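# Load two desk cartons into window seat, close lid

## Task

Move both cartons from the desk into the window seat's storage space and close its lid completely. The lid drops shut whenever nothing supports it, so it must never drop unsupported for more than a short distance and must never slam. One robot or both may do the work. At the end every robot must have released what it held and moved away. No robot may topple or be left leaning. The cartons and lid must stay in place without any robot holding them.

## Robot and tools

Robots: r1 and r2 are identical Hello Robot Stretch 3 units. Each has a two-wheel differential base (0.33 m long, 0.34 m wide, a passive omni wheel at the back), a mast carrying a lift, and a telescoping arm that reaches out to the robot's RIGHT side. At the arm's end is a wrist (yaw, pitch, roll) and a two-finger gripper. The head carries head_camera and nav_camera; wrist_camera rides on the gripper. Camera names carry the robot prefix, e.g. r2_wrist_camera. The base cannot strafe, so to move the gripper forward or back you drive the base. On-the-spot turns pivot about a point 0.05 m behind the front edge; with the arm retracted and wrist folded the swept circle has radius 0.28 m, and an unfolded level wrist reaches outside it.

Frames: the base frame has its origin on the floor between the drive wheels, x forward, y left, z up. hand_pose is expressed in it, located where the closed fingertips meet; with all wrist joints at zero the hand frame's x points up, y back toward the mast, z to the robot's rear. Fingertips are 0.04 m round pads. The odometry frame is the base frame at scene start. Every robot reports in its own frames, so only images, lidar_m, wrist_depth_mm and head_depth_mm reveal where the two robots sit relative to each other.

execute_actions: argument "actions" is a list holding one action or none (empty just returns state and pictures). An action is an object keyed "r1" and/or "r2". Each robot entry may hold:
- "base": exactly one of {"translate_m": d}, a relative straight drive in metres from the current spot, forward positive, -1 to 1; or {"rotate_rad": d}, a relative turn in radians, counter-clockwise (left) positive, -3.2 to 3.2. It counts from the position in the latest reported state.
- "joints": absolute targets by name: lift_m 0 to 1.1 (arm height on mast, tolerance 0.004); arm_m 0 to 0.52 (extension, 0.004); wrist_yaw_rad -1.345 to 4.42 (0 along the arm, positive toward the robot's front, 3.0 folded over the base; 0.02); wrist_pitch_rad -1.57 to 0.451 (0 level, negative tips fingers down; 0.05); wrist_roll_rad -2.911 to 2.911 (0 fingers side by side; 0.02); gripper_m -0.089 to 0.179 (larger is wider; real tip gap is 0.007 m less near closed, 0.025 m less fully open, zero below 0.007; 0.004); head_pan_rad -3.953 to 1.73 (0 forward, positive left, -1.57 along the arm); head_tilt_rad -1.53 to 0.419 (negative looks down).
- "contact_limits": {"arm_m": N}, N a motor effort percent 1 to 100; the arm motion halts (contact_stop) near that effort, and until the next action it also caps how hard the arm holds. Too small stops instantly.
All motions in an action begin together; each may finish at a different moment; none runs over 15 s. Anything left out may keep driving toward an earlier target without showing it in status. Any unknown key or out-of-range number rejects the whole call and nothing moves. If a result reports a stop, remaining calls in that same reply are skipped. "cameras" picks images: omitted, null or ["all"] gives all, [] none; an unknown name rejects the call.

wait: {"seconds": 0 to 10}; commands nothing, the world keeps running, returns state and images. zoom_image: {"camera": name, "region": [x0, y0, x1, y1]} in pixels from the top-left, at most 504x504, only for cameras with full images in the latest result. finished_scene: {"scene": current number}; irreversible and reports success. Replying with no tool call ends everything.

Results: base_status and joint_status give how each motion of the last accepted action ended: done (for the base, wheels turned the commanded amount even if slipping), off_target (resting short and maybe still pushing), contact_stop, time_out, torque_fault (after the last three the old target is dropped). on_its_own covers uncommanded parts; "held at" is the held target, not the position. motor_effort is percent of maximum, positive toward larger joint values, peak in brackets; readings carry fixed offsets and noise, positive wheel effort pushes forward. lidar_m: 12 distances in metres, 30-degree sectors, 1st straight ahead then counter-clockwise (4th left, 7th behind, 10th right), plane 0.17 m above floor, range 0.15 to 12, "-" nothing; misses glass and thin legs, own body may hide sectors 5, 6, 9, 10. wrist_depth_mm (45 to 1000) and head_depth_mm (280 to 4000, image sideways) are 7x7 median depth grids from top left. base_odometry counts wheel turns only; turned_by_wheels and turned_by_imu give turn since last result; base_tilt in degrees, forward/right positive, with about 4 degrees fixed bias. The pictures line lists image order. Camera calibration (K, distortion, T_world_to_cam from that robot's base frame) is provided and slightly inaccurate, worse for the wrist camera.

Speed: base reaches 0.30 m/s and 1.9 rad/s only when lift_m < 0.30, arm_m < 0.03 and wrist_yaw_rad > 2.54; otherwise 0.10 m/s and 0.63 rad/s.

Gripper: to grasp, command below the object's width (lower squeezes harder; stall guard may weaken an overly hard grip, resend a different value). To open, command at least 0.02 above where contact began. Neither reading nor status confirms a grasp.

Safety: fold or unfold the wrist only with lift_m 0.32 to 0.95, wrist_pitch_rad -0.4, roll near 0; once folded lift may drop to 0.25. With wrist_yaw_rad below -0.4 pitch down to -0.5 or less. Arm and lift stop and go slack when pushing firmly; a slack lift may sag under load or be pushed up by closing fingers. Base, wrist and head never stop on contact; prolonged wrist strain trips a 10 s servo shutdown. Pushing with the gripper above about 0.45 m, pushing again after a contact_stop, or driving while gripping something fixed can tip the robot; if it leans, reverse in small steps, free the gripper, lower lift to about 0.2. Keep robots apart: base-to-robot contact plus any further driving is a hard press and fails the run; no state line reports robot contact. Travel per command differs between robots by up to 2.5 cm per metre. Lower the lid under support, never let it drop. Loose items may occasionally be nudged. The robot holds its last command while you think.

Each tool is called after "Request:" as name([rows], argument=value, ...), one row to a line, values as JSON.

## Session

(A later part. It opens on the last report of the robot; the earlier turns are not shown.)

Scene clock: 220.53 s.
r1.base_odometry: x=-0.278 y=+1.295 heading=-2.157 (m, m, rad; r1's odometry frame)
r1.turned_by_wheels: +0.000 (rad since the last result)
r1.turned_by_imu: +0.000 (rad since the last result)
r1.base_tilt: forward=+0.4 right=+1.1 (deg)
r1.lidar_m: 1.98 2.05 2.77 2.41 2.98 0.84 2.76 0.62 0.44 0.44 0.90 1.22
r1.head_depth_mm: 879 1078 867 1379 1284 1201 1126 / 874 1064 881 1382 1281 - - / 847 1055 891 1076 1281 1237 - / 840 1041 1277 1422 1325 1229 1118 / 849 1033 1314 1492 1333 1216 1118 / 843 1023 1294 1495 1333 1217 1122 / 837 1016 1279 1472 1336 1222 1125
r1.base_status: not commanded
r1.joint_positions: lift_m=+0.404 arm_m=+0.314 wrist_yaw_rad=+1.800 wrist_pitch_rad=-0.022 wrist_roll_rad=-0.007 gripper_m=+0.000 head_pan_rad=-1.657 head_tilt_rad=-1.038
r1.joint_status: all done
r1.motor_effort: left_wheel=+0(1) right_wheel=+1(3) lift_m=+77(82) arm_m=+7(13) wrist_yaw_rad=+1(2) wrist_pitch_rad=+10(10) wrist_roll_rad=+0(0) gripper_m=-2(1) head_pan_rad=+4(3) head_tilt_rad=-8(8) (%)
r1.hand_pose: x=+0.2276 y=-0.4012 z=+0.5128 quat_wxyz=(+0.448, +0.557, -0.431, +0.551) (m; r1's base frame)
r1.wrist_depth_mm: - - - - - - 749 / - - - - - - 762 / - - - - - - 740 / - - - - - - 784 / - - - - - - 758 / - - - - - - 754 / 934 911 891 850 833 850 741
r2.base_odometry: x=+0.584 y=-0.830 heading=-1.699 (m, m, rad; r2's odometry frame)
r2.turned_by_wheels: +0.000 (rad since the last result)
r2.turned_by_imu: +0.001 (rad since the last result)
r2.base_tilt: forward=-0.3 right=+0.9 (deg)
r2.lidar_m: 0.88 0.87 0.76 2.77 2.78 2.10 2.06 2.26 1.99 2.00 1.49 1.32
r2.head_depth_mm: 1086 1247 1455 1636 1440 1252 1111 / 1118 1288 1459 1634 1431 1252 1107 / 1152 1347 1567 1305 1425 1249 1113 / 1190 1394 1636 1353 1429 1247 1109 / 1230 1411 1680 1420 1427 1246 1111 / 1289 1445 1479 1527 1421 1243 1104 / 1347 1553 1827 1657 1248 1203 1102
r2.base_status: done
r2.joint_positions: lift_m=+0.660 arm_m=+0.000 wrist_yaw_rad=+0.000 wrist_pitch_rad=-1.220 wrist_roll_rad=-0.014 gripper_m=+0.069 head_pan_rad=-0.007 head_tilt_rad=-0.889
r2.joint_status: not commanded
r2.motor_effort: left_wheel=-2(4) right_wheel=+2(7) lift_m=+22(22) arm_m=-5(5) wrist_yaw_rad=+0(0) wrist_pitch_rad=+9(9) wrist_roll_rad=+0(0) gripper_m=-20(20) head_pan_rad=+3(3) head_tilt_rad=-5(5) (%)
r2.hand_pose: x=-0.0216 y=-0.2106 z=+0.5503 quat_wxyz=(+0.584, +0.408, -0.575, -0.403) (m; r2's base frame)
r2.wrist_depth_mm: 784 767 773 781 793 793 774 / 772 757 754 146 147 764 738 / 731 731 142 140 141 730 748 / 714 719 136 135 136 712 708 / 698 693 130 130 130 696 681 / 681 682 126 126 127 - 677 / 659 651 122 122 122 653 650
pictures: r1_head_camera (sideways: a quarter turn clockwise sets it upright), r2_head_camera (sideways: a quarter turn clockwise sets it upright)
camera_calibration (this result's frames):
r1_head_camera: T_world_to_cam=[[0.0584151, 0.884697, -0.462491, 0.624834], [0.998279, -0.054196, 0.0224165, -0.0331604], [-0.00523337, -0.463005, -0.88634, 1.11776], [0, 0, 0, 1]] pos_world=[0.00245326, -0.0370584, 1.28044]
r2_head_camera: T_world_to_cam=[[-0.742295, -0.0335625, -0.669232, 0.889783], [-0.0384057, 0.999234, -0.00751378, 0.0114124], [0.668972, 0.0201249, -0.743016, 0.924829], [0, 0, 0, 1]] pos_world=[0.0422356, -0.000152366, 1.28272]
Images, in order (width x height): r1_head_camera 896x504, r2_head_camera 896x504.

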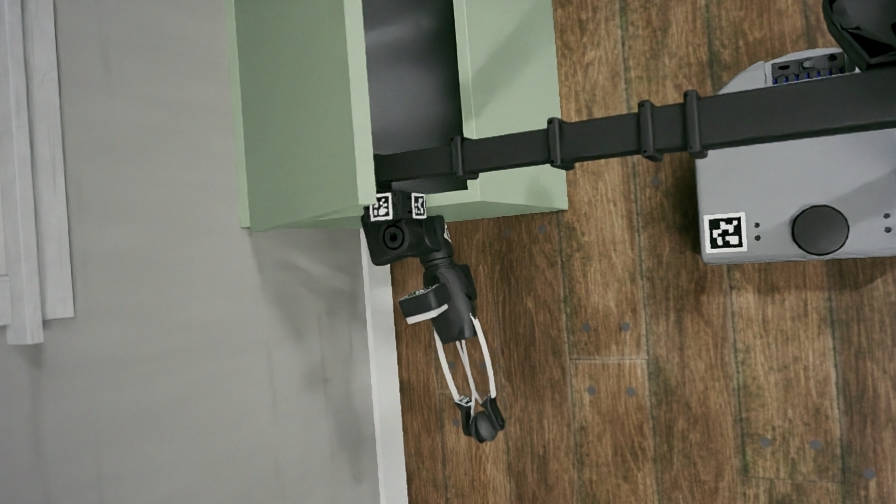

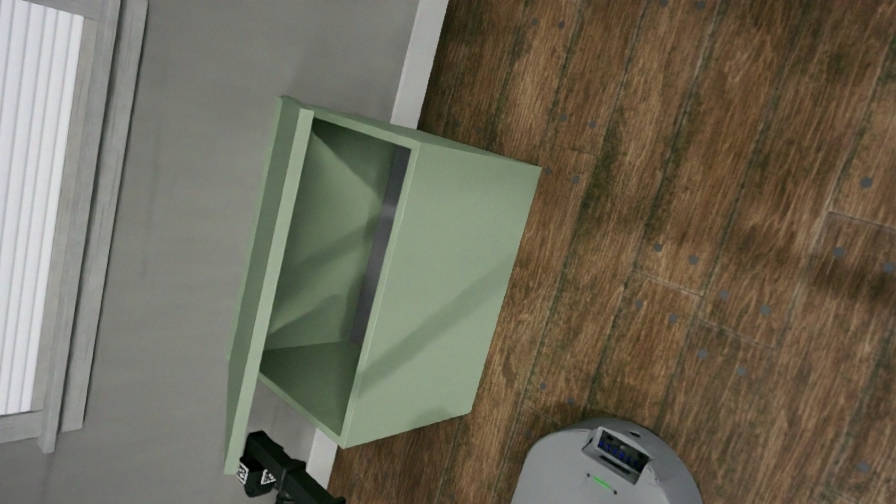

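Request:
execute_actions([
  {"r1":{"joints":{"lift_m":0.403,"arm_m":0.365},"contact_limits":{"arm_m":38}},"r2":{"base":{"translate_m":0.2}}},
], cameras=[])

Request:
execute_actions([
  {"r1":{"joints":{"lift_m":0.46}},"r2":{"base":{"translate_m":0.27}}},
], cameras=[])

Request:
execute_actions([
  {"r1":{"joints":{"arm_m":0.46},"contact_limits":{"arm_m":29}},"r2":{"base":{"rotate_rad":1.21},"joints":{"head_pan_rad":-1.3,"head_tilt_rad":-1.0}}},
], cameras=["r1_head_camera","r2_head_camera"])

Scene clock: 241.90 s.
r1.base_odometry: x=-0.278 y=+1.295 heading=-2.157 (m, m, rad; r1's odometry frame)
r1.turned_by_wheels: +0.000 (rad since the last result)
r1.turned_by_imu: +0.000 (rad since the last result)
r1.base_tilt: forward=+0.5 right=+1.0 (deg)
r1.lidar_m: 1.98 2.05 2.78 2.41 2.97 0.69 2.76 0.62 0.44 0.43 0.90 1.22
r1.head_depth_mm: 878 1063 874 1375 1277 1198 1134 / 874 1066 893 1380 1283 - - / 849 1056 847 1060 1284 1239 - / 842 1044 1275 1439 1329 1221 1117 / 849 1037 1314 1443 1328 1219 1117 / 844 1023 1301 1465 1338 1218 1123 / 838 1014 1281 1485 1337 1228 1121
r1.base_status: not commanded
r1.joint_positions: lift_m=+0.403 arm_m=+0.364 wrist_yaw_rad=+1.800 wrist_pitch_rad=-0.022 wrist_roll_rad=-0.007 gripper_m=+0.000 head_pan_rad=-1.657 head_tilt_rad=-1.038
r1.joint_status: all done
r1.on_its_own: arm_m is at rest, and its effort (+15) is outside its rest range (-14 to +14)
r1.motor_effort: left_wheel=-1(1) right_wheel=+2(3) lift_m=+48(69) arm_m=+15(13) wrist_yaw_rad=-1(0) wrist_pitch_rad=+10(10) wrist_roll_rad=+0(0) gripper_m=-2(3) head_pan_rad=+4(3) head_tilt_rad=-8(8) (%)
r1.contact_limits: arm_m 38 (drawing in: default 22, maximum 36; extending or still: default 29, maximum 48)
r1.hand_pose: x=+0.2276 y=-0.4505 z=+0.5117 quat_wxyz=(+0.448, +0.557, -0.431, +0.551) (m; r1's base frame)
r1.wrist_depth_mm: - - - - - - 662 / - - - - - - 655 / - - - - - - 666 / - - - - - - 675 / - - - - - - 675 / - - - - - - 668 / 941 913 894 894 840 863 671
r2.base_odometry: x=+0.558 y=-1.028 heading=-1.699 (m, m, rad; r2's odometry frame)
r2.turned_by_wheels: +0.000 (rad since the last result)
r2.turned_by_imu: +0.001 (rad since the last result)
r2.base_tilt: forward=-0.3 right=+0.9 (deg)
r2.lidar_m: 0.68 0.81 0.66 2.72 2.96 2.27 2.26 2.33 2.05 2.05 1.28 0.68
r2.head_depth_mm: 924 1048 1241 1476 1441 1255 1112 / 953 1103 1237 1521 1437 1249 1115 / 986 1141 1275 1513 1247 1248 1113 / 1021 1189 1331 1565 1344 1254 1106 / 1056 1241 1399 1258 1371 1253 1108 / 1090 1300 1371 1286 1390 1246 1109 / 1137 1352 1069 1550 1424 1131 1092
r2.base_status: done
r2.joint_positions: lift_m=+0.660 arm_m=+0.000 wrist_yaw_rad=+0.000 wrist_pitch_rad=-1.220 wrist_roll_rad=-0.014 gripper_m=+0.069 head_pan_rad=-0.007 head_tilt_rad=-0.889
r2.joint_status: not commanded
r2.motor_effort: left_wheel=-2(3) right_wheel=+2(7) lift_m=+22(22) arm_m=-5(4) wrist_yaw_rad=+0(1) wrist_pitch_rad=+9(9) wrist_roll_rad=+0(0) gripper_m=-20(21) head_pan_rad=+3(3) head_tilt_rad=-5(5) (%)
r2.hand_pose: x=-0.0216 y=-0.2106 z=+0.5503 quat_wxyz=(+0.584, +0.408, -0.575, -0.403) (m; r2's base frame)
r2.wrist_depth_mm: 785 794 779 778 788 771 771 / 740 752 744 146 146 742 744 / 735 740 142 140 141 733 746 / 715 711 136 135 136 715 709 / 688 699 131 130 131 698 682 / 675 680 126 126 126 - 665 / 654 660 122 122 122 645 663
pictures: none
No camera images: the call's "cameras" was empty. Leave "cameras" out to get every camera's image.

Scene clock: 245.73 s.
r1.base_odometry: x=-0.278 y=+1.295 heading=-2.157 (m, m, rad; r1's odometry frame)
r1.turned_by_wheels: +0.000 (rad since the last result)
r1.turned_by_imu: +0.000 (rad since the last result)
r1.base_tilt: forward=+0.6 right=+1.2 (deg)
r1.lidar_m: 1.97 2.05 2.77 2.41 2.98 2.88 0.52 0.62 0.45 0.43 0.90 1.22
r1.head_depth_mm: 880 1042 1358 1376 1279 1201 1129 / 872 1042 1333 1385 1284 - - / 848 1054 855 1061 1283 1238 - / 841 1047 1233 1438 1329 1227 1117 / 850 1033 1293 1445 1326 1218 1117 / 844 1023 1294 1449 1334 1218 1122 / 837 1012 1284 1475 1339 1224 1122
r1.base_status: not commanded
r1.joint_positions: lift_m=+0.459 arm_m=+0.364 wrist_yaw_rad=+1.800 wrist_pitch_rad=-0.022 wrist_roll_rad=-0.007 gripper_m=+0.000 head_pan_rad=-1.657 head_tilt_rad=-1.038
r1.joint_status: all done
r1.motor_effort: left_wheel=+0(1) right_wheel=+2(3) lift_m=+73(81) arm_m=+9(15) wrist_yaw_rad=+1(1) wrist_pitch_rad=+10(11) wrist_roll_rad=+0(0) gripper_m=-2(2) head_pan_rad=+3(3) head_tilt_rad=-8(7) (%)
r1.hand_pose: x=+0.2276 y=-0.4510 z=+0.5679 quat_wxyz=(+0.448, +0.557, -0.431, +0.551) (m; r1's base frame)
r1.wrist_depth_mm: - - - - - - 665 / - - - - - - 676 / - - - - - - 659 / - - - - - - 661 / - - - - - - 676 / - - - - - - 680 / - - - 975 921 953 697
r2.base_odometry: x=+0.524 y=-1.296 heading=-1.699 (m, m, rad; r2's odometry frame)
r2.turned_by_wheels: +0.000 (rad since the last result)
r2.turned_by_imu: +0.002 (rad since the last result)
r2.base_tilt: forward=-0.3 right=+0.9 (deg)
r2.lidar_m: 0.42 0.50 0.62 0.58 3.11 2.50 2.53 2.43 2.13 1.63 0.98 0.42
r2.head_depth_mm: 703 805 940 1088 1351 1249 1109 / 723 834 983 1069 1341 1234 1111 / 750 855 1031 1131 1364 1034 1107 / 777 881 1073 1182 1355 1148 1108 / 806 912 1138 1385 1367 1199 1108 / 836 969 1155 1254 1152 1218 1104 / 871 1022 1189 1499 1115 1248 1080
r2.base_status: done
r2.joint_positions: lift_m=+0.660 arm_m=+0.000 wrist_yaw_rad=+0.000 wrist_pitch_rad=-1.220 wrist_roll_rad=-0.014 gripper_m=+0.069 head_pan_rad=-0.007 head_tilt_rad=-0.889
r2.joint_status: not commanded
r2.motor_effort: left_wheel=-2(4) right_wheel=+2(8) lift_m=+22(22) arm_m=-5(5) wrist_yaw_rad=+0(0) wrist_pitch_rad=+9(9) wrist_roll_rad=+0(0) gripper_m=-20(21) head_pan_rad=+4(3) head_tilt_rad=-6(5) (%)
r2.hand_pose: x=-0.0216 y=-0.2106 z=+0.5503 quat_wxyz=(+0.584, +0.408, -0.575, -0.403) (m; r2's base frame)
r2.wrist_depth_mm: 764 790 786 798 777 773 775 / 751 766 743 146 147 758 757 / 734 732 142 141 141 726 732 / 720 704 137 135 135 713 724 / 531 701 131 130 131 706 687 / 487 618 127 126 126 - 667 / 506 647 122 122 122 660 654
pictures: none
No camera images: the call's "cameras" was empty. Leave "cameras" out to get every camera's image.

Scene clock: 248.60 s.
r1.base_odometry: x=-0.278 y=+1.295 heading=-2.157 (m, m, rad; r1's odometry frame)
r1.turned_by_wheels: +0.000 (rad since the last result)
r1.turned_by_imu: +0.000 (rad since the last result)
r1.base_tilt: forward=+0.5 right=+1.1 (deg)
r1.lidar_m: 1.97 2.04 2.77 2.41 2.97 2.87 0.61 0.61 0.44 0.43 0.90 1.22
r1.head_depth_mm: 878 989 1352 1377 1272 1202 1134 / 874 993 1339 1387 1281 - - / 849 969 1270 1076 1280 1236 - / 841 1041 1344 1436 1329 1227 1117 / 848 1035 1267 1466 1332 1216 1121 / 846 1025 1257 1468 1333 1217 1122 / 839 1011 1275 1480 1337 1222 1122
r1.base_status: not commanded
r1.joint_positions: lift_m=+0.459 arm_m=+0.459 wrist_yaw_rad=+1.800 wrist_pitch_rad=-0.022 wrist_roll_rad=-0.007 gripper_m=+0.000 head_pan_rad=-1.657 head_tilt_rad=-1.038
r1.joint_status: all done
r1.on_its_own: arm_m is at rest, and its effort (+15) is outside its rest range (-14 to +14)
r1.motor_effort: left_wheel=-1(1) right_wheel=+3(3) lift_m=+63(73) arm_m=+15(11) wrist_yaw_rad=+0(0) wrist_pitch_rad=+10(10) wrist_roll_rad=+0(0) gripper_m=-1(2) head_pan_rad=+3(3) head_tilt_rad=-7(8) (%)
r1.contact_limits: arm_m 29 (drawing in: default 22, maximum 36; extending or still: default 29, maximum 48)
r1.hand_pose: x=+0.2276 y=-0.5454 z=+0.5682 quat_wxyz=(+0.448, +0.557, -0.431, +0.551) (m; r1's base frame)
r1.wrist_depth_mm: - - - - - 950 515 / - - - - - 954 503 / - - - - - 945 504 / - - - - - 969 506 / - - - - - 979 503 / - - - - - 955 514 / - - 982 950 953 852 510
r2.base_odometry: x=+0.524 y=-1.296 heading=-0.489 (m, m, rad; r2's odometry frame)
r2.turned_by_wheels: +1.210 (rad since the last result)
r2.turned_by_imu: +1.222 (rad since the last result)
r2.base_tilt: forward=-0.4 right=+0.8 (deg)
r2.lidar_m: 0.62 0.58 3.06 2.50 2.52 2.25 2.13 1.32 0.92 0.42 0.43 0.56
r2.head_depth_mm: 733 847 1023 1292 1357 1254 - / 755 875 1000 1266 1341 - - / 776 921 1040 1390 1053 673 - / 792 944 1061 1400 1092 1211 1097 / 819 977 1115 1412 1124 1215 1088 / 841 1010 1228 1405 1132 1214 1093 / 866 1054 1202 1162 1280 1206 1063
r2.base_status: done
r2.joint_positions: lift_m=+0.660 arm_m=+0.000 wrist_yaw_rad=+0.000 wrist_pitch_rad=-1.220 wrist_roll_rad=-0.014 gripper_m=+0.069 head_pan_rad=-1.293 head_tilt_rad=-0.987
r2.joint_status: all done
r2.motor_effort: left_wheel=-2(8) right_wheel=+2(6) lift_m=+22(22) arm_m=-5(5) wrist_yaw_rad=+0(0) wrist_pitch_rad=+9(9) wrist_roll_rad=+0(0) gripper_m=-20(20) head_pan_rad=-4(45) head_tilt_rad=-6(18) (%)
r2.hand_pose: x=-0.0216 y=-0.2106 z=+0.5503 quat_wxyz=(+0.584, +0.408, -0.575, -0.403) (m; r2's base frame)
r2.wrist_depth_mm: 339 339 342 347 797 775 767 / 397 401 361 146 147 754 743 / 575 585 142 140 141 729 733 / 723 720 136 135 136 715 724 / 686 698 131 130 131 694 696 / 567 679 126 126 126 - 679 / 514 653 122 121 122 644 645
pictures: r1_head_camera (sideways: a quarter turn clockwise sets it upright), r2_head_camera (sideways: a quarter turn clockwise sets it upright)
camera_calibration (this result's frames):
r1_head_camera: T_world_to_cam=[[0.058415, 0.884698, -0.462491, 0.624834], [0.998279, -0.0541959, 0.0224165, -0.0331604], [-0.00523331, -0.463004, -0.88634, 1.11776], [0, 0, 0, 1]] pos_world=[0.00245326, -0.0370584, 1.28044]
r2_head_camera: T_world_to_cam=[[-0.257794, 0.762866, -0.59294, 0.787423], [0.948074, 0.318036, -0.00301733, -0.0004597], [0.186275, -0.562929, -0.805241, 1.00868], [0, 0, 0, 1]] pos_world=[0.0155366, -0.0327341, 1.27913]
Images, in order (width x height): r1_head_camera 896x504, r2_head_camera 896x504.

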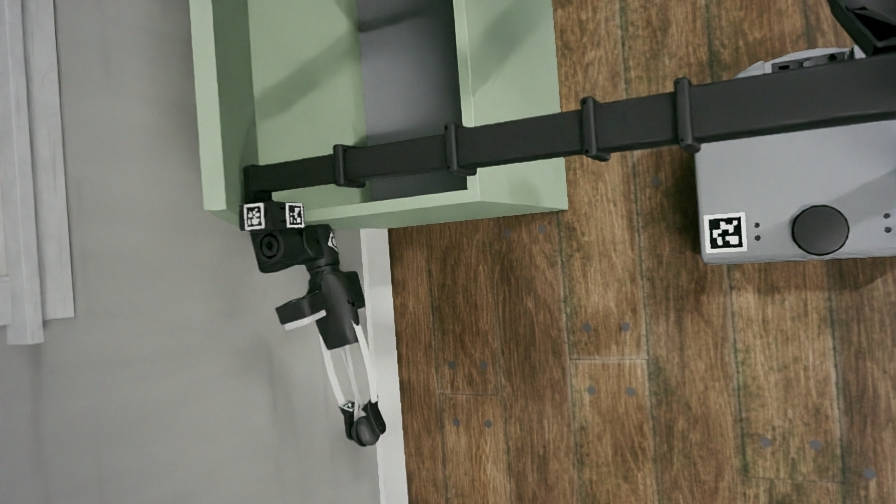

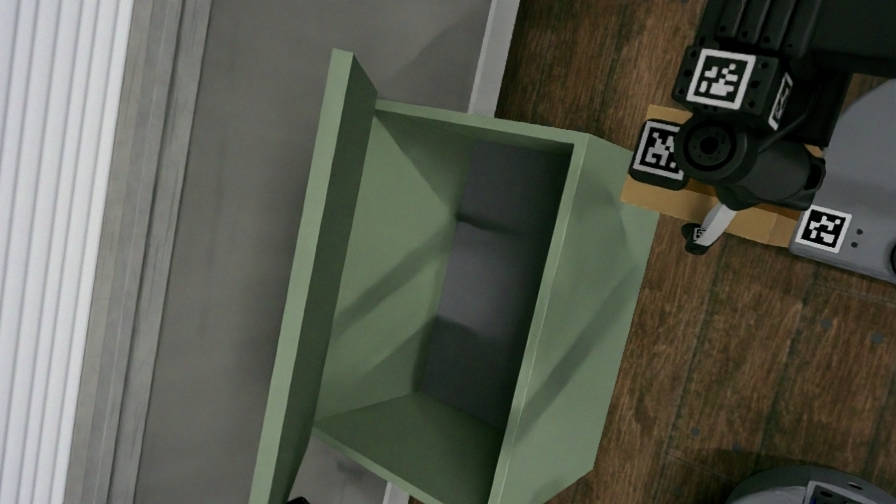

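Request:
execute_actions([
  {"r1":{"joints":{"arm_m":0.515,"lift_m":0.51},"contact_limits":{"arm_m":29}},"r2":{"base":{"translate_m":0.27},"joints":{"arm_m":0.2,"head_pan_rad":-0.9}}},
], cameras=["r2_nav_camera","r2_head_camera"])

Scene clock: 264.83 s.
r1.base_odometry: x=-0.278 y=+1.295 heading=-2.155 (m, m, rad; r1's odometry frame)
r1.turned_by_wheels: +0.001 (rad since the last result)
r1.turned_by_imu: +0.002 (rad since the last result)
r1.base_tilt: forward=+0.7 right=+1.2 (deg)
r1.lidar_m: 1.98 2.04 2.77 2.41 2.96 0.43 0.34 0.61 0.44 0.43 0.90 1.22
r1.head_depth_mm: 820 879 1350 1376 1284 1157 1058 / 814 865 1335 1391 1283 - - / 828 790 1262 1054 1293 1242 - / 841 1010 1328 1461 1327 1229 1120 / 852 1026 1369 1468 1333 1214 1121 / 844 1024 1348 1477 1337 1221 1121 / 839 1016 1280 1477 1339 1223 1122
r1.base_status: not commanded
r1.joint_positions: lift_m=+0.510 arm_m=+0.514 wrist_yaw_rad=+1.812 wrist_pitch_rad=-0.022 wrist_roll_rad=-0.007 gripper_m=+0.000 head_pan_rad=-1.657 head_tilt_rad=-1.038
r1.joint_status: all done
r1.on_its_own: right_wheel is at rest, and its effort (-39) is outside its rest range (-18 to +18)
r1.motor_effort: left_wheel=+14(14) right_wheel=-39(40) lift_m=+55(74) arm_m=+14(14) wrist_yaw_rad=-10(10) wrist_pitch_rad=+10(11) wrist_roll_rad=+0(0) gripper_m=-2(2) head_pan_rad=+3(4) head_tilt_rad=-8(8) (%)
r1.contact_limits: arm_m 29 (drawing in: default 22, maximum 36; extending or still: default 29, maximum 48)
r1.hand_pose: x=+0.2269 y=-0.5975 z=+0.6185 quat_wxyz=(+0.444, +0.559, -0.428, +0.554) (m; r1's base frame)
r1.wrist_depth_mm: - - - - - 846 431 / - - - - - 835 428 / - - - - - 845 427 / - - - - - 834 427 / - - - - - 819 431 / - - - - - 847 430 / - - - - - 734 430
r2.base_odometry: x=+0.762 y=-1.423 heading=-0.489 (m, m, rad; r2's odometry frame)
r2.turned_by_wheels: +0.000 (rad since the last result)
r2.turned_by_imu: +0.001 (rad since the last result)
r2.base_tilt: forward=-0.3 right=+0.9 (deg)
r2.lidar_m: 0.35 0.33 3.07 2.47 2.98 2.54 2.40 1.29 0.43 0.41 0.42 1.14
r2.head_depth_mm: 764 849 806 1205 1294 757 1100 / 810 881 913 1328 1293 1112 1094 / 877 1027 828 1194 1051 1194 1127 / 950 1132 1281 983 1238 1214 1107 / 1035 1243 1542 1555 1316 1211 984 / 1131 1387 1699 1549 594 1053 957 / 1237 1565 1776 1543 1357 563 489
r2.base_status: done
r2.joint_positions: lift_m=+0.660 arm_m=+0.200 wrist_yaw_rad=+0.000 wrist_pitch_rad=-1.221 wrist_roll_rad=-0.014 gripper_m=+0.069 head_pan_rad=-0.907 head_tilt_rad=-0.988
r2.joint_status: all done
r2.motor_effort: left_wheel=-2(3) right_wheel=+2(6) lift_m=+22(21) arm_m=+4(3) wrist_yaw_rad=+1(0) wrist_pitch_rad=+9(9) wrist_roll_rad=+0(0) gripper_m=-19(20) head_pan_rad=+3(30) head_tilt_rad=-6(7) (%)
r2.hand_pose: x=-0.0216 y=-0.4099 z=+0.5502 quat_wxyz=(+0.584, +0.408, -0.575, -0.403) (m; r2's base frame)
r2.wrist_depth_mm: 387 564 613 625 621 462 363 / 387 564 669 146 147 460 346 / 383 563 142 140 141 466 347 / 385 553 136 135 135 473 328 / 363 518 131 130 131 409 316 / 662 671 126 126 126 - 662 / 666 660 122 122 122 649 666
pictures: r2_head_camera (sideways: a quarter turn clockwise sets it upright), r2_nav_camera (sideways: a quarter turn counterclockwise sets it upright)
camera_calibration (this result's frames):
r2_head_camera: T_world_to_cam=[[-0.526094, 0.609725, -0.592841, 0.78893], [0.758565, 0.65159, -0.00301167, 0.000688941], [0.384453, -0.451293, -0.805314, 1.00757], [0, 0, 0, 1]] pos_world=[0.0271651, -0.0267701, 1.27912]
r2_nav_camera: T_world_to_cam=[[0.482933, -0.659676, 0.57585, -0.709171], [-0.810029, -0.58634, 0.00763301, 0.0428765], [0.332609, -0.470141, -0.81752, 1.02746], [0, 0, 0, 1]] pos_world=[0.0354724, 0.0403672, 1.24801]
Images, in order (width x height): r2_head_camera 896x504, r2_nav_camera 672x504.

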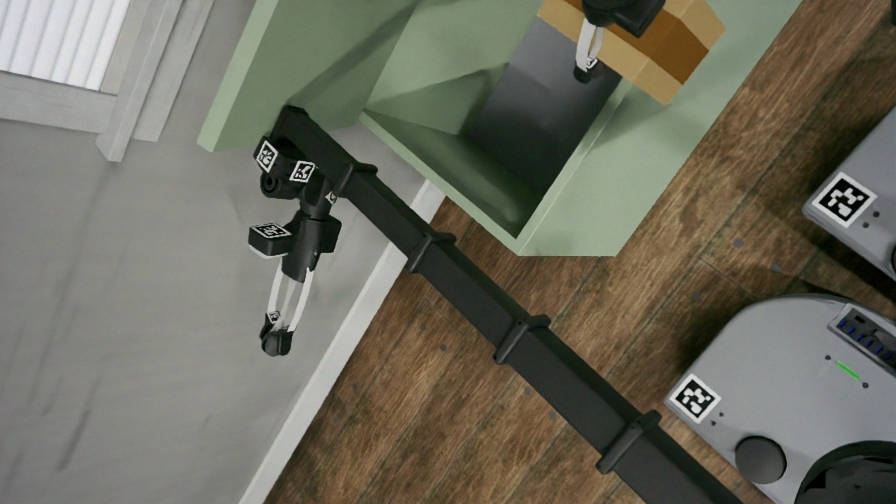

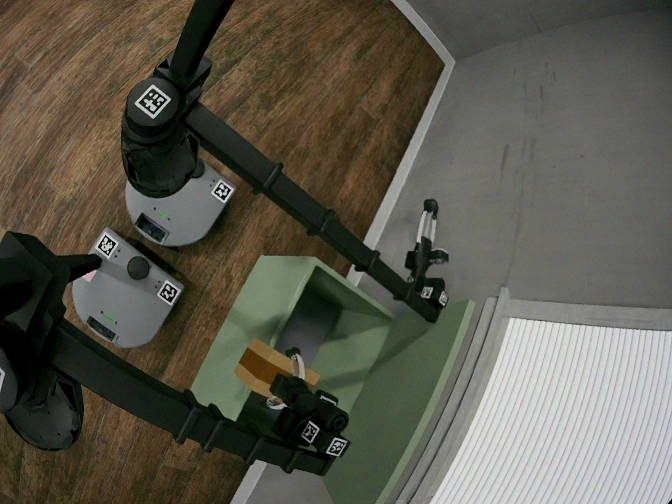

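Request:
execute_actions([
  {"r1":{"joints":{"wrist_yaw_rad":2.2}},"r2":{"joints":{"arm_m":0.37,"head_pan_rad":-1.5}}},
], cameras=["r1_head_camera"])

Request:
execute_actions([
  {"r2":{"joints":{"lift_m":0.305}}},
], cameras=["r2_head_camera"])

Scene clock: 281.40 s.
r1.base_odometry: x=-0.278 y=+1.295 heading=-2.156 (m, m, rad; r1's odometry frame)
r1.turned_by_wheels: -0.001 (rad since the last result)
r1.turned_by_imu: -0.002 (rad since the last result)
r1.base_tilt: forward=+0.6 right=+0.9 (deg)
r1.lidar_m: 1.98 2.04 2.78 2.41 2.97 0.43 0.34 0.61 0.44 0.43 0.90 1.22
r1.head_depth_mm: 819 881 1339 1378 1284 1159 1058 / 814 863 1337 1396 1284 - - / 826 792 1264 1037 1281 1240 - / 842 986 1331 1463 1326 1227 1116 / 849 1031 1377 1463 1329 1214 1118 / 845 1023 1250 1472 1331 1222 1121 / 838 1017 1288 1475 1338 1221 1124
r1.base_status: not commanded
r1.joint_positions: lift_m=+0.510 arm_m=+0.514 wrist_yaw_rad=+2.197 wrist_pitch_rad=-0.022 wrist_roll_rad=-0.007 gripper_m=+0.000 head_pan_rad=-1.657 head_tilt_rad=-1.038
r1.joint_status: all done
r1.motor_effort: left_wheel=+4(14) right_wheel=-10(39) lift_m=+55(55) arm_m=+12(14) wrist_yaw_rad=+3(10) wrist_pitch_rad=+10(10) wrist_roll_rad=+0(0) gripper_m=-2(3) head_pan_rad=+3(3) head_tilt_rad=-8(8) (%)
r1.hand_pose: x=+0.1858 y=-0.5091 z=+0.6185 quat_wxyz=(+0.330, +0.631, -0.313, +0.629) (m; r1's base frame)
r1.wrist_depth_mm: - - - - - - - / - - - - - - - / - - - - - - - / - - - - - - - / - - - - - - - / - - - - - - - / - - - - - - 987
r2.base_odometry: x=+0.762 y=-1.423 heading=-0.489 (m, m, rad; r2's odometry frame)
r2.turned_by_wheels: +0.000 (rad since the last result)
r2.turned_by_imu: +0.000 (rad since the last result)
r2.base_tilt: forward=-0.4 right=+0.9 (deg)
r2.lidar_m: 0.35 0.33 3.04 2.46 2.99 2.54 2.40 1.29 0.43 0.41 0.41 1.14
r2.head_depth_mm: 740 845 865 1241 970 - - / 746 846 - 1373 1058 1193 - / 750 852 784 860 1077 1193 1141 / 755 817 915 1372 1096 1197 - / 760 816 931 1380 1111 1200 1090 / 766 823 946 1223 1061 1210 955 / 769 855 793 710 1332 1207 954
r2.base_status: not commanded
r2.joint_positions: lift_m=+0.660 arm_m=+0.370 wrist_yaw_rad=+0.000 wrist_pitch_rad=-1.221 wrist_roll_rad=-0.014 gripper_m=+0.069 head_pan_rad=-1.493 head_tilt_rad=-0.988
r2.joint_status: all done
r2.motor_effort: left_wheel=-2(2) right_wheel=+2(2) lift_m=+22(22) arm_m=+4(3) wrist_yaw_rad=+0(1) wrist_pitch_rad=+9(9) wrist_roll_rad=+0(1) gripper_m=-20(21) head_pan_rad=-3(38) head_tilt_rad=-6(6) (%)
r2.hand_pose: x=-0.0216 y=-0.5799 z=+0.5502 quat_wxyz=(+0.584, +0.408, -0.575, -0.403) (m; r2's base frame)
r2.wrist_depth_mm: 368 369 375 376 381 382 376 / 400 483 433 146 147 441 350 / 401 576 142 140 141 450 334 / 397 586 137 135 136 451 332 / 394 537 130 130 131 423 319 / 393 505 126 126 126 - 304 / 382 492 122 122 122 404 291
pictures: r1_head_camera (sideways: a quarter turn clockwise sets it upright)
camera_calibration (this result's frames):
r1_head_camera: T_world_to_cam=[[0.0584151, 0.884698, -0.462491, 0.624834], [0.998279, -0.054196, 0.0224165, -0.0331604], [-0.00523335, -0.463004, -0.886341, 1.11776], [0, 0, 0, 1]] pos_world=[0.00245326, -0.0370584, 1.28044]
Images, in order (width x height): r1_head_camera 896x504.

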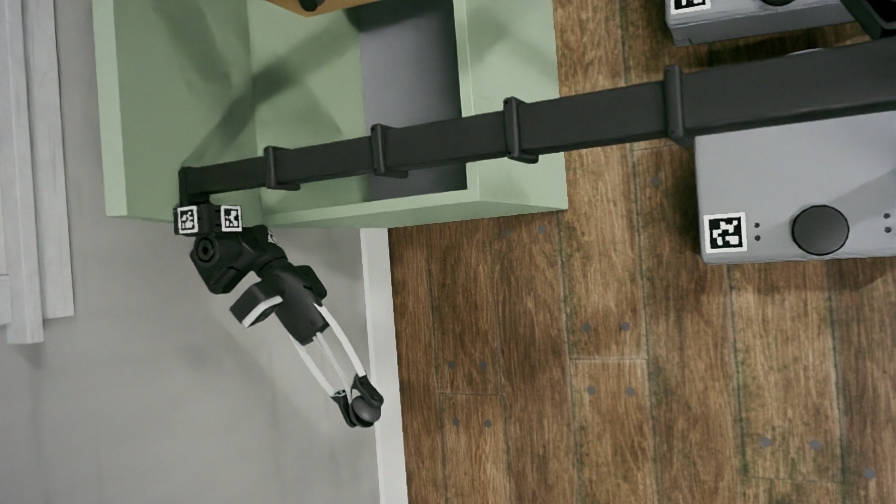

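Scene clock: 285.47 s.
r1.base_odometry: x=-0.278 y=+1.295 heading=-2.156 (m, m, rad; r1's odometry frame)
r1.turned_by_wheels: +0.000 (rad since the last result)
r1.turned_by_imu: +0.000 (rad since the last result)
r1.base_tilt: forward=+0.6 right=+1.1 (deg)
r1.lidar_m: 1.98 2.05 2.78 2.41 2.97 0.43 0.34 0.61 0.44 0.43 0.90 1.22
r1.head_depth_mm: 819 883 1355 1182 1277 1158 1060 / 815 863 1336 1382 1282 - - / 825 792 1264 1039 1284 1240 - / 840 988 1330 1457 1326 1228 1117 / 848 1031 1373 1471 1331 1212 1118 / 846 1027 1255 1468 1332 1217 1122 / 839 1015 1283 1478 1341 1221 1123
r1.base_status: not commanded
r1.joint_positions: lift_m=+0.510 arm_m=+0.514 wrist_yaw_rad=+2.197 wrist_pitch_rad=-0.022 wrist_roll_rad=-0.007 gripper_m=+0.000 head_pan_rad=-1.657 head_tilt_rad=-1.038
r1.joint_status: not commanded
r1.motor_effort: left_wheel=+4(4) right_wheel=-10(10) lift_m=+55(55) arm_m=+11(11) wrist_yaw_rad=+2(2) wrist_pitch_rad=+11(10) wrist_roll_rad=+0(0) gripper_m=-3(1) head_pan_rad=+3(3) head_tilt_rad=-8(8) (%)
r1.hand_pose: x=+0.1858 y=-0.5091 z=+0.6185 quat_wxyz=(+0.330, +0.631, -0.313, +0.629) (m; r1's base frame)
r1.wrist_depth_mm: - - - - - - - / - - - - - - - / - - - - - - - / - - - - - - - / - - - - - - - / - - - - - - - / - - - - - - 993
r2.base_odometry: x=+0.762 y=-1.423 heading=-0.489 (m, m, rad; r2's odometry frame)
r2.turned_by_wheels: +0.000 (rad since the last result)
r2.turned_by_imu: +0.000 (rad since the last result)
r2.base_tilt: forward=-0.3 right=+0.9 (deg)
r2.lidar_m: 0.35 0.33 3.06 2.47 2.98 2.54 2.40 1.29 0.43 0.41 0.42 1.13
r2.head_depth_mm: 744 843 869 1208 1018 1214 1087 / 747 850 883 1310 1054 1197 1107 / 752 854 901 1316 1005 1190 - / 755 817 917 1388 1086 1196 - / 760 815 931 1389 1115 1199 1088 / 767 822 948 1216 1058 1213 953 / 769 854 795 711 1327 1213 951
r2.base_status: not commanded
r2.joint_positions: lift_m=+0.305 arm_m=+0.370 wrist_yaw_rad=+0.000 wrist_pitch_rad=-1.221 wrist_roll_rad=-0.014 gripper_m=+0.069 head_pan_rad=-1.493 head_tilt_rad=-0.988
r2.joint_status: all done
r2.motor_effort: left_wheel=-2(2) right_wheel=+1(2) lift_m=+21(21) arm_m=+4(4) wrist_yaw_rad=+0(0) wrist_pitch_rad=+9(9) wrist_roll_rad=-1(0) gripper_m=-20(20) head_pan_rad=-3(4) head_tilt_rad=-6(7) (%)
r2.hand_pose: x=-0.0216 y=-0.5799 z=+0.1952 quat_wxyz=(+0.584, +0.408, -0.575, -0.403) (m; r2's base frame)
r2.wrist_depth_mm: 328 327 327 326 325 327 298 / 315 317 314 146 147 316 298 / 306 308 142 140 141 306 302 / 298 299 136 135 136 297 294 / 290 290 131 130 131 289 288 / 281 284 126 126 126 - 280 / 275 273 122 122 122 272 273
pictures: r2_head_camera (sideways: a quarter turn clockwise sets it upright)
camera_calibration (this result's frames):
r2_head_camera: T_world_to_cam=[[-0.101071, 0.79896, -0.59283, 0.786323], [0.992365, 0.123303, -0.00301103, -0.00073808], [0.0706919, -0.588607, -0.805322, 1.0095], [0, 0, 0, 1]] pos_world=[0.00884361, -0.0339533, 1.27912]
Images, in order (width x height): r2_head_camera 896x504.

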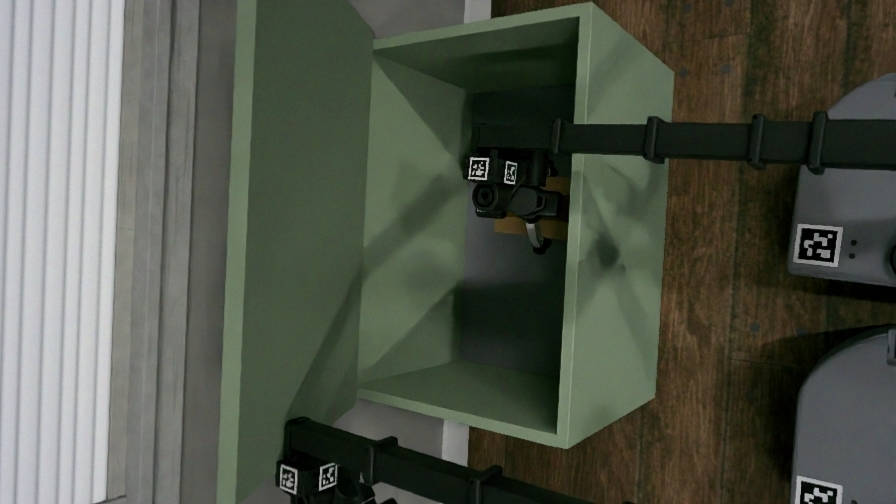

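Request:
execute_actions([
  {"r2":{"base":{"rotate_rad":0.13},"joints":{"lift_m":0.275,"wrist_yaw_rad":-0.1,"arm_m":0.38}}},
], cameras=[])

Request:
execute_actions([
  {"r2":{"joints":{"lift_m":0.263}}},
], cameras=["r2_head_camera"])

Scene clock: 293.67 s.
r1.base_odometry: x=-0.278 y=+1.295 heading=-2.156 (m, m, rad; r1's odometry frame)
r1.turned_by_wheels: +0.000 (rad since the last result)
r1.turned_by_imu: +0.000 (rad since the last result)
r1.base_tilt: forward=+0.7 right=+1.0 (deg)
r1.lidar_m: 1.98 2.04 2.77 2.41 2.96 0.45 0.34 0.61 0.44 0.44 0.90 1.22
r1.head_depth_mm: 819 882 1300 1056 1277 1139 1096 / 814 863 1334 1262 1279 - - / 828 791 1262 1040 1286 1242 - / 840 989 1334 1457 1326 1226 1114 / 850 1033 1369 1475 1322 1218 1118 / 845 1025 1254 1473 1335 1218 1122 / 839 1018 1288 1481 1339 1222 1124
r1.base_status: not commanded
r1.joint_positions: lift_m=+0.510 arm_m=+0.514 wrist_yaw_rad=+2.197 wrist_pitch_rad=-0.022 wrist_roll_rad=-0.007 gripper_m=+0.000 head_pan_rad=-1.657 head_tilt_rad=-1.038
r1.joint_status: not commanded
r1.motor_effort: left_wheel=+4(4) right_wheel=-10(10) lift_m=+55(55) arm_m=+12(12) wrist_yaw_rad=+3(3) wrist_pitch_rad=+10(10) wrist_roll_rad=+0(0) gripper_m=-3(2) head_pan_rad=+4(4) head_tilt_rad=-7(8) (%)
r1.hand_pose: x=+0.1858 y=-0.5091 z=+0.6185 quat_wxyz=(+0.330, +0.631, -0.313, +0.629) (m; r1's base frame)
r1.wrist_depth_mm: - - - - - - - / - - - - - - - / - - - - - - - / - - - - - - - / - - - - - - - / - - - - - - - / - - - - - 968 964
r2.base_odometry: x=+0.762 y=-1.423 heading=-0.360 (m, m, rad; r2's odometry frame)
r2.turned_by_wheels: +0.130 (rad since the last result)
r2.turned_by_imu: +0.131 (rad since the last result)
r2.base_tilt: forward=-0.3 right=+0.9 (deg)
r2.lidar_m: 0.35 0.33 2.98 2.47 2.61 2.45 2.40 1.13 0.42 0.41 0.43 1.30
r2.head_depth_mm: 726 829 813 1228 1162 1164 1089 / 740 834 850 1308 1298 1177 1112 / 755 846 894 1302 985 1188 - / 767 823 944 1390 1095 1196 - / 782 866 1000 1289 1101 1212 1076 / 797 882 816 1407 1284 1207 953 / 818 984 902 1419 622 1204 949
r2.base_status: done
r2.joint_positions: lift_m=+0.275 arm_m=+0.380 wrist_yaw_rad=-0.098 wrist_pitch_rad=-1.221 wrist_roll_rad=-0.014 gripper_m=+0.069 head_pan_rad=-1.493 head_tilt_rad=-0.988
r2.joint_status: all done
r2.motor_effort: left_wheel=-1(8) right_wheel=+1(9) lift_m=+21(22) arm_m=+4(5) wrist_yaw_rad=-1(3) wrist_pitch_rad=+9(9) wrist_roll_rad=+0(0) gripper_m=-20(20) head_pan_rad=-4(4) head_tilt_rad=-6(7) (%)
r2.hand_pose: x=-0.0280 y=-0.5895 z=+0.1652 quat_wxyz=(+0.563, +0.379, -0.594, -0.431) (m; r2's base frame)
r2.wrist_depth_mm: 291 294 294 292 292 293 290 / 284 285 280 147 146 282 285 / 276 275 142 140 141 275 275 / 269 267 137 135 135 265 268 / 260 260 131 130 131 261 259 / 252 255 126 126 127 - 252 / 248 246 122 122 122 243 244
pictures: none
No camera images: the call's "cameras" was empty. Leave "cameras" out to get every camera's image.

Scene clock: 294.43 s.
r1.base_odometry: x=-0.278 y=+1.295 heading=-2.156 (m, m, rad; r1's odometry frame)
r1.turned_by_wheels: +0.000 (rad since the last result)
r1.turned_by_imu: +0.000 (rad since the last result)
r1.base_tilt: forward=+0.6 right=+1.0 (deg)
r1.lidar_m: 1.98 2.04 2.78 2.41 2.98 0.45 0.34 0.61 0.44 0.43 0.90 1.22
r1.head_depth_mm: 817 884 1304 1039 1280 1138 1094 / 814 865 1338 1265 1283 - - / 827 791 1264 1037 1283 1240 - / 841 984 1334 1463 1327 1226 1114 / 849 1031 1378 1469 1333 1219 1117 / 843 1025 1252 1479 1336 1219 1123 / 839 1013 1284 1486 1336 1226 1125
r1.base_status: not commanded
r1.joint_positions: lift_m=+0.510 arm_m=+0.514 wrist_yaw_rad=+2.197 wrist_pitch_rad=-0.022 wrist_roll_rad=-0.007 gripper_m=+0.000 head_pan_rad=-1.657 head_tilt_rad=-1.038
r1.joint_status: not commanded
r1.motor_effort: left_wheel=+3(3) right_wheel=-10(10) lift_m=+55(55) arm_m=+12(12) wrist_yaw_rad=+2(3) wrist_pitch_rad=+10(10) wrist_roll_rad=+0(0) gripper_m=-2(2) head_pan_rad=+4(4) head_tilt_rad=-8(8) (%)
r1.hand_pose: x=+0.1858 y=-0.5091 z=+0.6185 quat_wxyz=(+0.330, +0.631, -0.313, +0.629) (m; r1's base frame)
r1.wrist_depth_mm: - - - - - - - / - - - - - - - / - - - - - - - / - - - - - - - / - - - - - - - / - - - - - - - / - - - - - - -
r2.base_odometry: x=+0.762 y=-1.423 heading=-0.360 (m, m, rad; r2's odometry frame)
r2.turned_by_wheels: +0.000 (rad since the last result)
r2.turned_by_imu: +0.000 (rad since the last result)
r2.base_tilt: forward=-0.4 right=+0.9 (deg)
r2.lidar_m: 0.35 0.33 2.99 2.46 2.63 2.45 2.40 1.13 0.41 0.41 0.43 1.30
r2.head_depth_mm: 726 830 809 1224 1167 1166 1092 / 738 832 848 1299 1294 1178 1115 / 754 844 895 1311 984 1192 - / 770 823 947 1382 1100 1193 - / 784 866 998 1287 1104 1208 1074 / 798 881 815 1413 1281 1208 953 / 818 982 904 1426 623 1201 951
r2.base_status: not commanded
r2.joint_positions: lift_m=+0.263 arm_m=+0.380 wrist_yaw_rad=-0.098 wrist_pitch_rad=-1.221 wrist_roll_rad=-0.014 gripper_m=+0.069 head_pan_rad=-1.493 head_tilt_rad=-0.988
r2.joint_status: all done
r2.motor_effort: left_wheel=-1(1) right_wheel=+2(1) lift_m=+22(23) arm_m=+4(4) wrist_yaw_rad=-1(1) wrist_pitch_rad=+9(10) wrist_roll_rad=-1(0) gripper_m=-20(20) head_pan_rad=-3(4) head_tilt_rad=-6(6) (%)
r2.hand_pose: x=-0.0280 y=-0.5894 z=+0.1532 quat_wxyz=(+0.563, +0.380, -0.594, -0.431) (m; r2's base frame)
r2.wrist_depth_mm: 280 282 281 281 279 281 279 / 271 272 148 145 145 272 270 / 263 263 141 139 140 261 263 / 257 256 136 135 135 255 254 / 249 250 131 130 130 249 249 / 242 242 127 126 126 - 239 / 235 234 123 122 122 233 234
pictures: r2_head_camera (sideways: a quarter turn clockwise sets it upright)
camera_calibration (this result's frames):
r2_head_camera: T_world_to_cam=[[-0.101059, 0.798978, -0.592809, 0.786295], [0.992367, 0.123286, -0.00300983, -0.00073965], [0.0706803, -0.588588, -0.805338, 1.00952], [0, 0, 0, 1]] pos_world=[0.008843, -0.0339528, 1.27912]
Images, in order (width x height): r2_head_camera 896x504.

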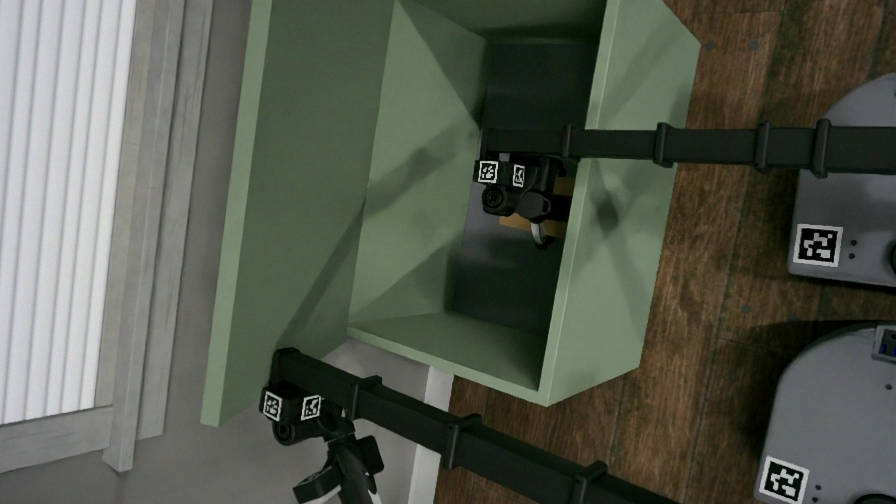

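Request:
execute_actions([
  {"r2":{"joints":{"gripper_m":0.15}}},
], cameras=[])

Request:
execute_actions([
  {"r2":{"joints":{"lift_m":0.57}}},
], cameras=[])

Request:
execute_actions([
  {"r2":{"base":{"translate_m":-0.24},"joints":{"arm_m":0.0,"gripper_m":0.03,"wrist_yaw_rad":1.5,"head_pan_rad":1.3,"head_tilt_rad":-0.3}}},
], cameras=["r2_head_camera","r1_head_camera"])

Scene clock: 306.73 s.
r1.base_odometry: x=-0.278 y=+1.295 heading=-2.156 (m, m, rad; r1's odometry frame)
r1.turned_by_wheels: +0.000 (rad since the last result)
r1.turned_by_imu: +0.000 (rad since the last result)
r1.base_tilt: forward=+0.4 right=+1.2 (deg)
r1.lidar_m: 1.98 2.05 2.78 2.41 2.98 0.45 0.34 0.61 0.44 0.43 0.90 1.22
r1.head_depth_mm: 818 884 1303 1039 1277 1143 1094 / 811 864 1337 1278 1283 - - / 827 794 1264 1038 1286 1237 - / 842 983 1332 1458 1327 1227 1116 / 849 1033 1372 1470 1334 1217 1120 / 845 1024 1251 1475 1337 1219 1124 / 840 1014 1285 1476 1336 1224 1128
r1.base_status: not commanded
r1.joint_positions: lift_m=+0.510 arm_m=+0.514 wrist_yaw_rad=+2.197 wrist_pitch_rad=-0.022 wrist_roll_rad=-0.007 gripper_m=+0.000 head_pan_rad=-1.657 head_tilt_rad=-1.038
r1.joint_status: not commanded
r1.motor_effort: left_wheel=+4(4) right_wheel=-10(10) lift_m=+55(55) arm_m=+11(12) wrist_yaw_rad=+2(2) wrist_pitch_rad=+10(10) wrist_roll_rad=+0(0) gripper_m=-2(3) head_pan_rad=+3(4) head_tilt_rad=-8(8) (%)
r1.hand_pose: x=+0.1858 y=-0.5091 z=+0.6185 quat_wxyz=(+0.330, +0.631, -0.313, +0.629) (m; r1's base frame)
r1.wrist_depth_mm: - - - - - - - / - - - - - - - / - - - - - - - / - - - - - - - / - - - - - - - / - - - - - - - / - - - - - 981 981
r2.base_odometry: x=+0.762 y=-1.423 heading=-0.360 (m, m, rad; r2's odometry frame)
r2.turned_by_wheels: +0.000 (rad since the last result)
r2.turned_by_imu: +0.000 (rad since the last result)
r2.base_tilt: forward=-0.3 right=+0.9 (deg)
r2.lidar_m: 0.35 0.33 2.98 2.47 2.62 2.44 2.40 1.13 0.42 0.41 0.43 1.30
r2.head_depth_mm: 725 831 808 1223 1159 1166 1095 / 739 834 851 1302 1296 1173 1119 / 753 846 896 1312 986 1193 - / 770 820 944 1388 1088 1193 - / 784 869 998 1290 1102 1208 1078 / 798 887 816 1403 1284 1211 957 / 819 982 907 1427 623 1205 953
r2.base_status: not commanded
r2.joint_positions: lift_m=+0.263 arm_m=+0.380 wrist_yaw_rad=-0.098 wrist_pitch_rad=-1.210 wrist_roll_rad=-0.014 gripper_m=+0.150 head_pan_rad=-1.493 head_tilt_rad=-0.988
r2.joint_status: all done
r2.motor_effort: left_wheel=-1(1) right_wheel=+2(2) lift_m=+21(21) arm_m=+3(3) wrist_yaw_rad=-1(1) wrist_pitch_rad=+5(10) wrist_roll_rad=+0(0) gripper_m=+0(82) head_pan_rad=-4(3) head_tilt_rad=-6(5) (%)
r2.hand_pose: x=-0.0283 y=-0.5921 z=+0.1539 quat_wxyz=(+0.565, +0.376, -0.596, -0.428) (m; r2's base frame)
r2.wrist_depth_mm: 286 286 284 287 284 285 283 / 277 276 270 147 147 276 273 / 267 266 144 143 143 266 267 / 259 258 140 138 139 257 255 / 250 252 135 134 134 251 249 / 243 - 131 129 130 - 241 / 235 235 127 126 126 234 236
pictures: none
No camera images: the call's "cameras" was empty. Leave "cameras" out to get every camera's image.

Scene clock: 310.37 s.
r1.base_odometry: x=-0.278 y=+1.295 heading=-2.156 (m, m, rad; r1's odometry frame)
r1.turned_by_wheels: +0.000 (rad since the last result)
r1.turned_by_imu: +0.000 (rad since the last result)
r1.base_tilt: forward=+0.4 right=+1.1 (deg)
r1.lidar_m: 1.97 2.05 2.78 2.41 2.96 0.45 0.34 0.61 0.44 0.43 0.90 1.22
r1.head_depth_mm: 819 882 1300 1237 1285 1138 1091 / 813 864 1331 1281 1285 - - / 827 791 1265 1039 1286 1236 - / 843 989 1336 1456 1328 1226 1118 / 849 1032 1376 1467 1326 1213 1119 / 847 1023 1254 1474 1340 1221 1118 / 841 1016 1277 1470 1334 1222 1122
r1.base_status: not commanded
r1.joint_positions: lift_m=+0.510 arm_m=+0.514 wrist_yaw_rad=+2.197 wrist_pitch_rad=-0.022 wrist_roll_rad=-0.007 gripper_m=+0.000 head_pan_rad=-1.657 head_tilt_rad=-1.038
r1.joint_status: not commanded
r1.motor_effort: left_wheel=+4(4) right_wheel=-10(10) lift_m=+55(55) arm_m=+12(11) wrist_yaw_rad=+3(1) wrist_pitch_rad=+10(10) wrist_roll_rad=+0(0) gripper_m=-1(2) head_pan_rad=+3(3) head_tilt_rad=-8(8) (%)
r1.hand_pose: x=+0.1858 y=-0.5091 z=+0.6185 quat_wxyz=(+0.330, +0.631, -0.313, +0.629) (m; r1's base frame)
r1.wrist_depth_mm: - - - - - - - / - - - - - - - / - - - - - - - / - - - - - - - / - - - - - - - / - - - - - - - / - - - - - - 998
r2.base_odometry: x=+0.762 y=-1.423 heading=-0.360 (m, m, rad; r2's odometry frame)
r2.turned_by_wheels: +0.000 (rad since the last result)
r2.turned_by_imu: +0.000 (rad since the last result)
r2.base_tilt: forward=-0.4 right=+0.9 (deg)
r2.lidar_m: 0.35 0.33 2.97 2.47 2.63 2.45 2.40 1.13 0.41 0.41 0.43 1.29
r2.head_depth_mm: 727 830 807 1221 1163 1151 1091 / 740 835 783 - 1154 1155 - / 751 845 825 1404 1068 1197 1143 / 767 826 946 1392 1111 1192 - / 784 868 1000 1295 1104 1211 1078 / 797 884 815 1402 1292 1208 956 / 818 983 904 1413 621 1211 954
r2.base_status: not commanded
r2.joint_positions: lift_m=+0.569 arm_m=+0.380 wrist_yaw_rad=-0.098 wrist_pitch_rad=-1.210 wrist_roll_rad=-0.014 gripper_m=+0.150 head_pan_rad=-1.493 head_tilt_rad=-0.988
r2.joint_status: all done
r2.motor_effort: left_wheel=-1(1) right_wheel=+1(1) lift_m=+57(58) arm_m=+4(3) wrist_yaw_rad=-1(1) wrist_pitch_rad=+4(5) wrist_roll_rad=-1(0) gripper_m=+1(1) head_pan_rad=-3(3) head_tilt_rad=-5(6) (%)
r2.hand_pose: x=-0.0283 y=-0.5923 z=+0.4598 quat_wxyz=(+0.565, +0.376, -0.596, -0.428) (m; r2's base frame)
r2.wrist_depth_mm: 321 354 353 351 351 348 345 / 322 425 461 460 457 459 385 / 321 455 574 576 575 554 383 / 324 452 567 566 565 553 382 / 322 402 545 430 548 532 385 / 323 - 528 423 529 - 364 / 308 460 515 515 517 513 348
pictures: none
No camera images: the call's "cameras" was empty. Leave "cameras" out to get every camera's image.

Scene clock: 314.37 s.
r1.base_odometry: x=-0.278 y=+1.295 heading=-2.156 (m, m, rad; r1's odometry frame)
r1.turned_by_wheels: +0.000 (rad since the last result)
r1.turned_by_imu: +0.000 (rad since the last result)
r1.base_tilt: forward=+0.5 right=+1.0 (deg)
r1.lidar_m: 1.97 2.04 2.78 2.41 2.98 2.88 0.58 0.62 0.44 0.44 0.90 1.21
r1.head_depth_mm: 819 880 1354 1240 1278 1203 1118 / 814 865 1328 1280 1281 - - / 829 791 1266 1036 1288 1238 - / 841 985 1332 1450 1321 1227 1119 / 847 1029 1374 1465 1325 1214 1117 / 845 1026 1245 1467 1338 1218 1119 / 840 1019 1283 1475 1340 1222 1123
r1.base_status: not commanded
r1.joint_positions: lift_m=+0.510 arm_m=+0.514 wrist_yaw_rad=+2.197 wrist_pitch_rad=-0.022 wrist_roll_rad=-0.007 gripper_m=+0.000 head_pan_rad=-1.657 head_tilt_rad=-1.038
r1.joint_status: not commanded
r1.motor_effort: left_wheel=+4(4) right_wheel=-10(10) lift_m=+55(55) arm_m=+11(12) wrist_yaw_rad=+3(4) wrist_pitch_rad=+10(10) wrist_roll_rad=+0(0) gripper_m=-2(2) head_pan_rad=+3(3) head_tilt_rad=-7(8) (%)
r1.hand_pose: x=+0.1858 y=-0.5091 z=+0.6185 quat_wxyz=(+0.330, +0.631, -0.313, +0.629) (m; r1's base frame)
r1.wrist_depth_mm: - - - - - - - / - - - - - - - / - - - - - - - / - - - - - - - / - - - - - - - / - - - - - - - / - - - - - 973 991
r2.base_odometry: x=+0.537 y=-1.338 heading=-0.360 (m, m, rad; r2's odometry frame)
r2.turned_by_wheels: +0.000 (rad since the last result)
r2.turned_by_imu: -0.001 (rad since the last result)
r2.base_tilt: forward=-0.3 right=+0.9 (deg)
r2.lidar_m: 0.56 0.57 2.53 2.57 2.89 2.21 2.16 1.11 0.40 0.39 0.41 0.59
r2.head_depth_mm: 2674 2849 3014 3242 2804 1988 1525 / 2653 2799 2959 3097 2751 1967 1511 / 2594 2743 2911 3096 2728 1950 1516 / 2584 2727 2874 2909 2664 1943 1519 / 2521 2651 2831 2979 2715 1954 1503 / 2474 2592 2735 2913 2661 1911 1499 / 2422 2567 2661 2841 2649 1911 1483
r2.base_status: done
r2.joint_positions: lift_m=+0.569 arm_m=+0.000 wrist_yaw_rad=+1.500 wrist_pitch_rad=-1.209 wrist_roll_rad=-0.014 gripper_m=+0.030 head_pan_rad=+1.293 head_tilt_rad=-0.310
r2.joint_status: all done
r2.motor_effort: left_wheel=-1(7) right_wheel=+2(3) lift_m=+58(58) arm_m=-5(5) wrist_yaw_rad=+1(3) wrist_pitch_rad=+4(4) wrist_roll_rad=+0(1) gripper_m=+0(84) head_pan_rad=+3(46) head_tilt_rad=+6(39) (%)
r2.hand_pose: x=+0.0466 y=-0.1503 z=+0.4598 quat_wxyz=(+0.701, +0.690, -0.147, +0.107) (m; r2's base frame)
r2.wrist_depth_mm: 696 677 525 585 689 440 290 / 672 678 553 665 670 441 290 / 647 653 649 646 642 436 287 / 635 628 625 633 630 425 284 / 602 613 608 602 606 425 284 / 581 - - - - 419 283 / 569 - - - 574 389 279
pictures: r1_head_camera (sideways: a quarter turn clockwise sets it upright), r2_head_camera (sideways: a quarter turn clockwise sets it upright)
camera_calibration (this result's frames):
r1_head_camera: T_world_to_cam=[[0.0584151, 0.884697, -0.462491, 0.624834], [0.998279, -0.054196, 0.0224165, -0.0331604], [-0.00523337, -0.463005, -0.88634, 1.11776], [0, 0, 0, 1]] pos_world=[0.00245326, -0.0370584, 1.28044]
r2_head_camera: T_world_to_cam=[[-0.0326663, -0.255622, -0.966225, 1.27274], [-0.969915, 0.24145, -0.0310863, 0.0477984], [0.241241, 0.936141, -0.255819, 0.293549], [0, 0, 0, 1]] pos_world=[0.01712, 0.0389961, 1.30633]
Images, in order (width x height): r1_head_camera 896x504, r2_head_camera 896x504.

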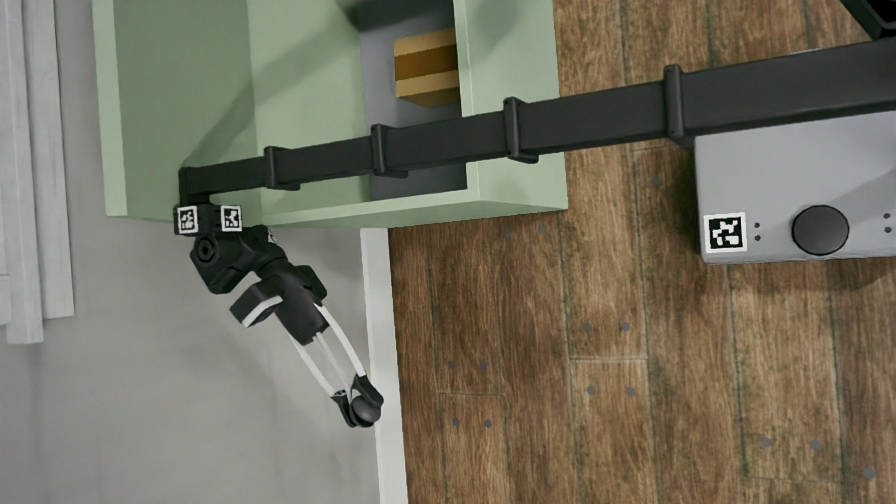

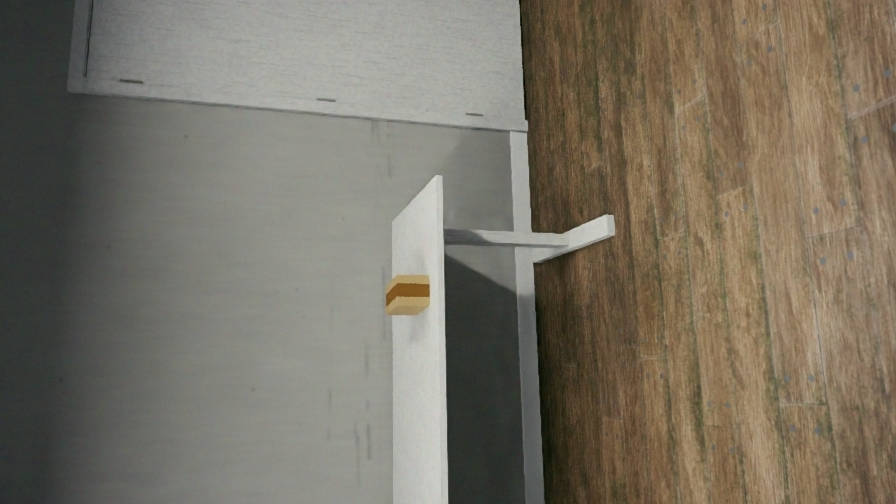

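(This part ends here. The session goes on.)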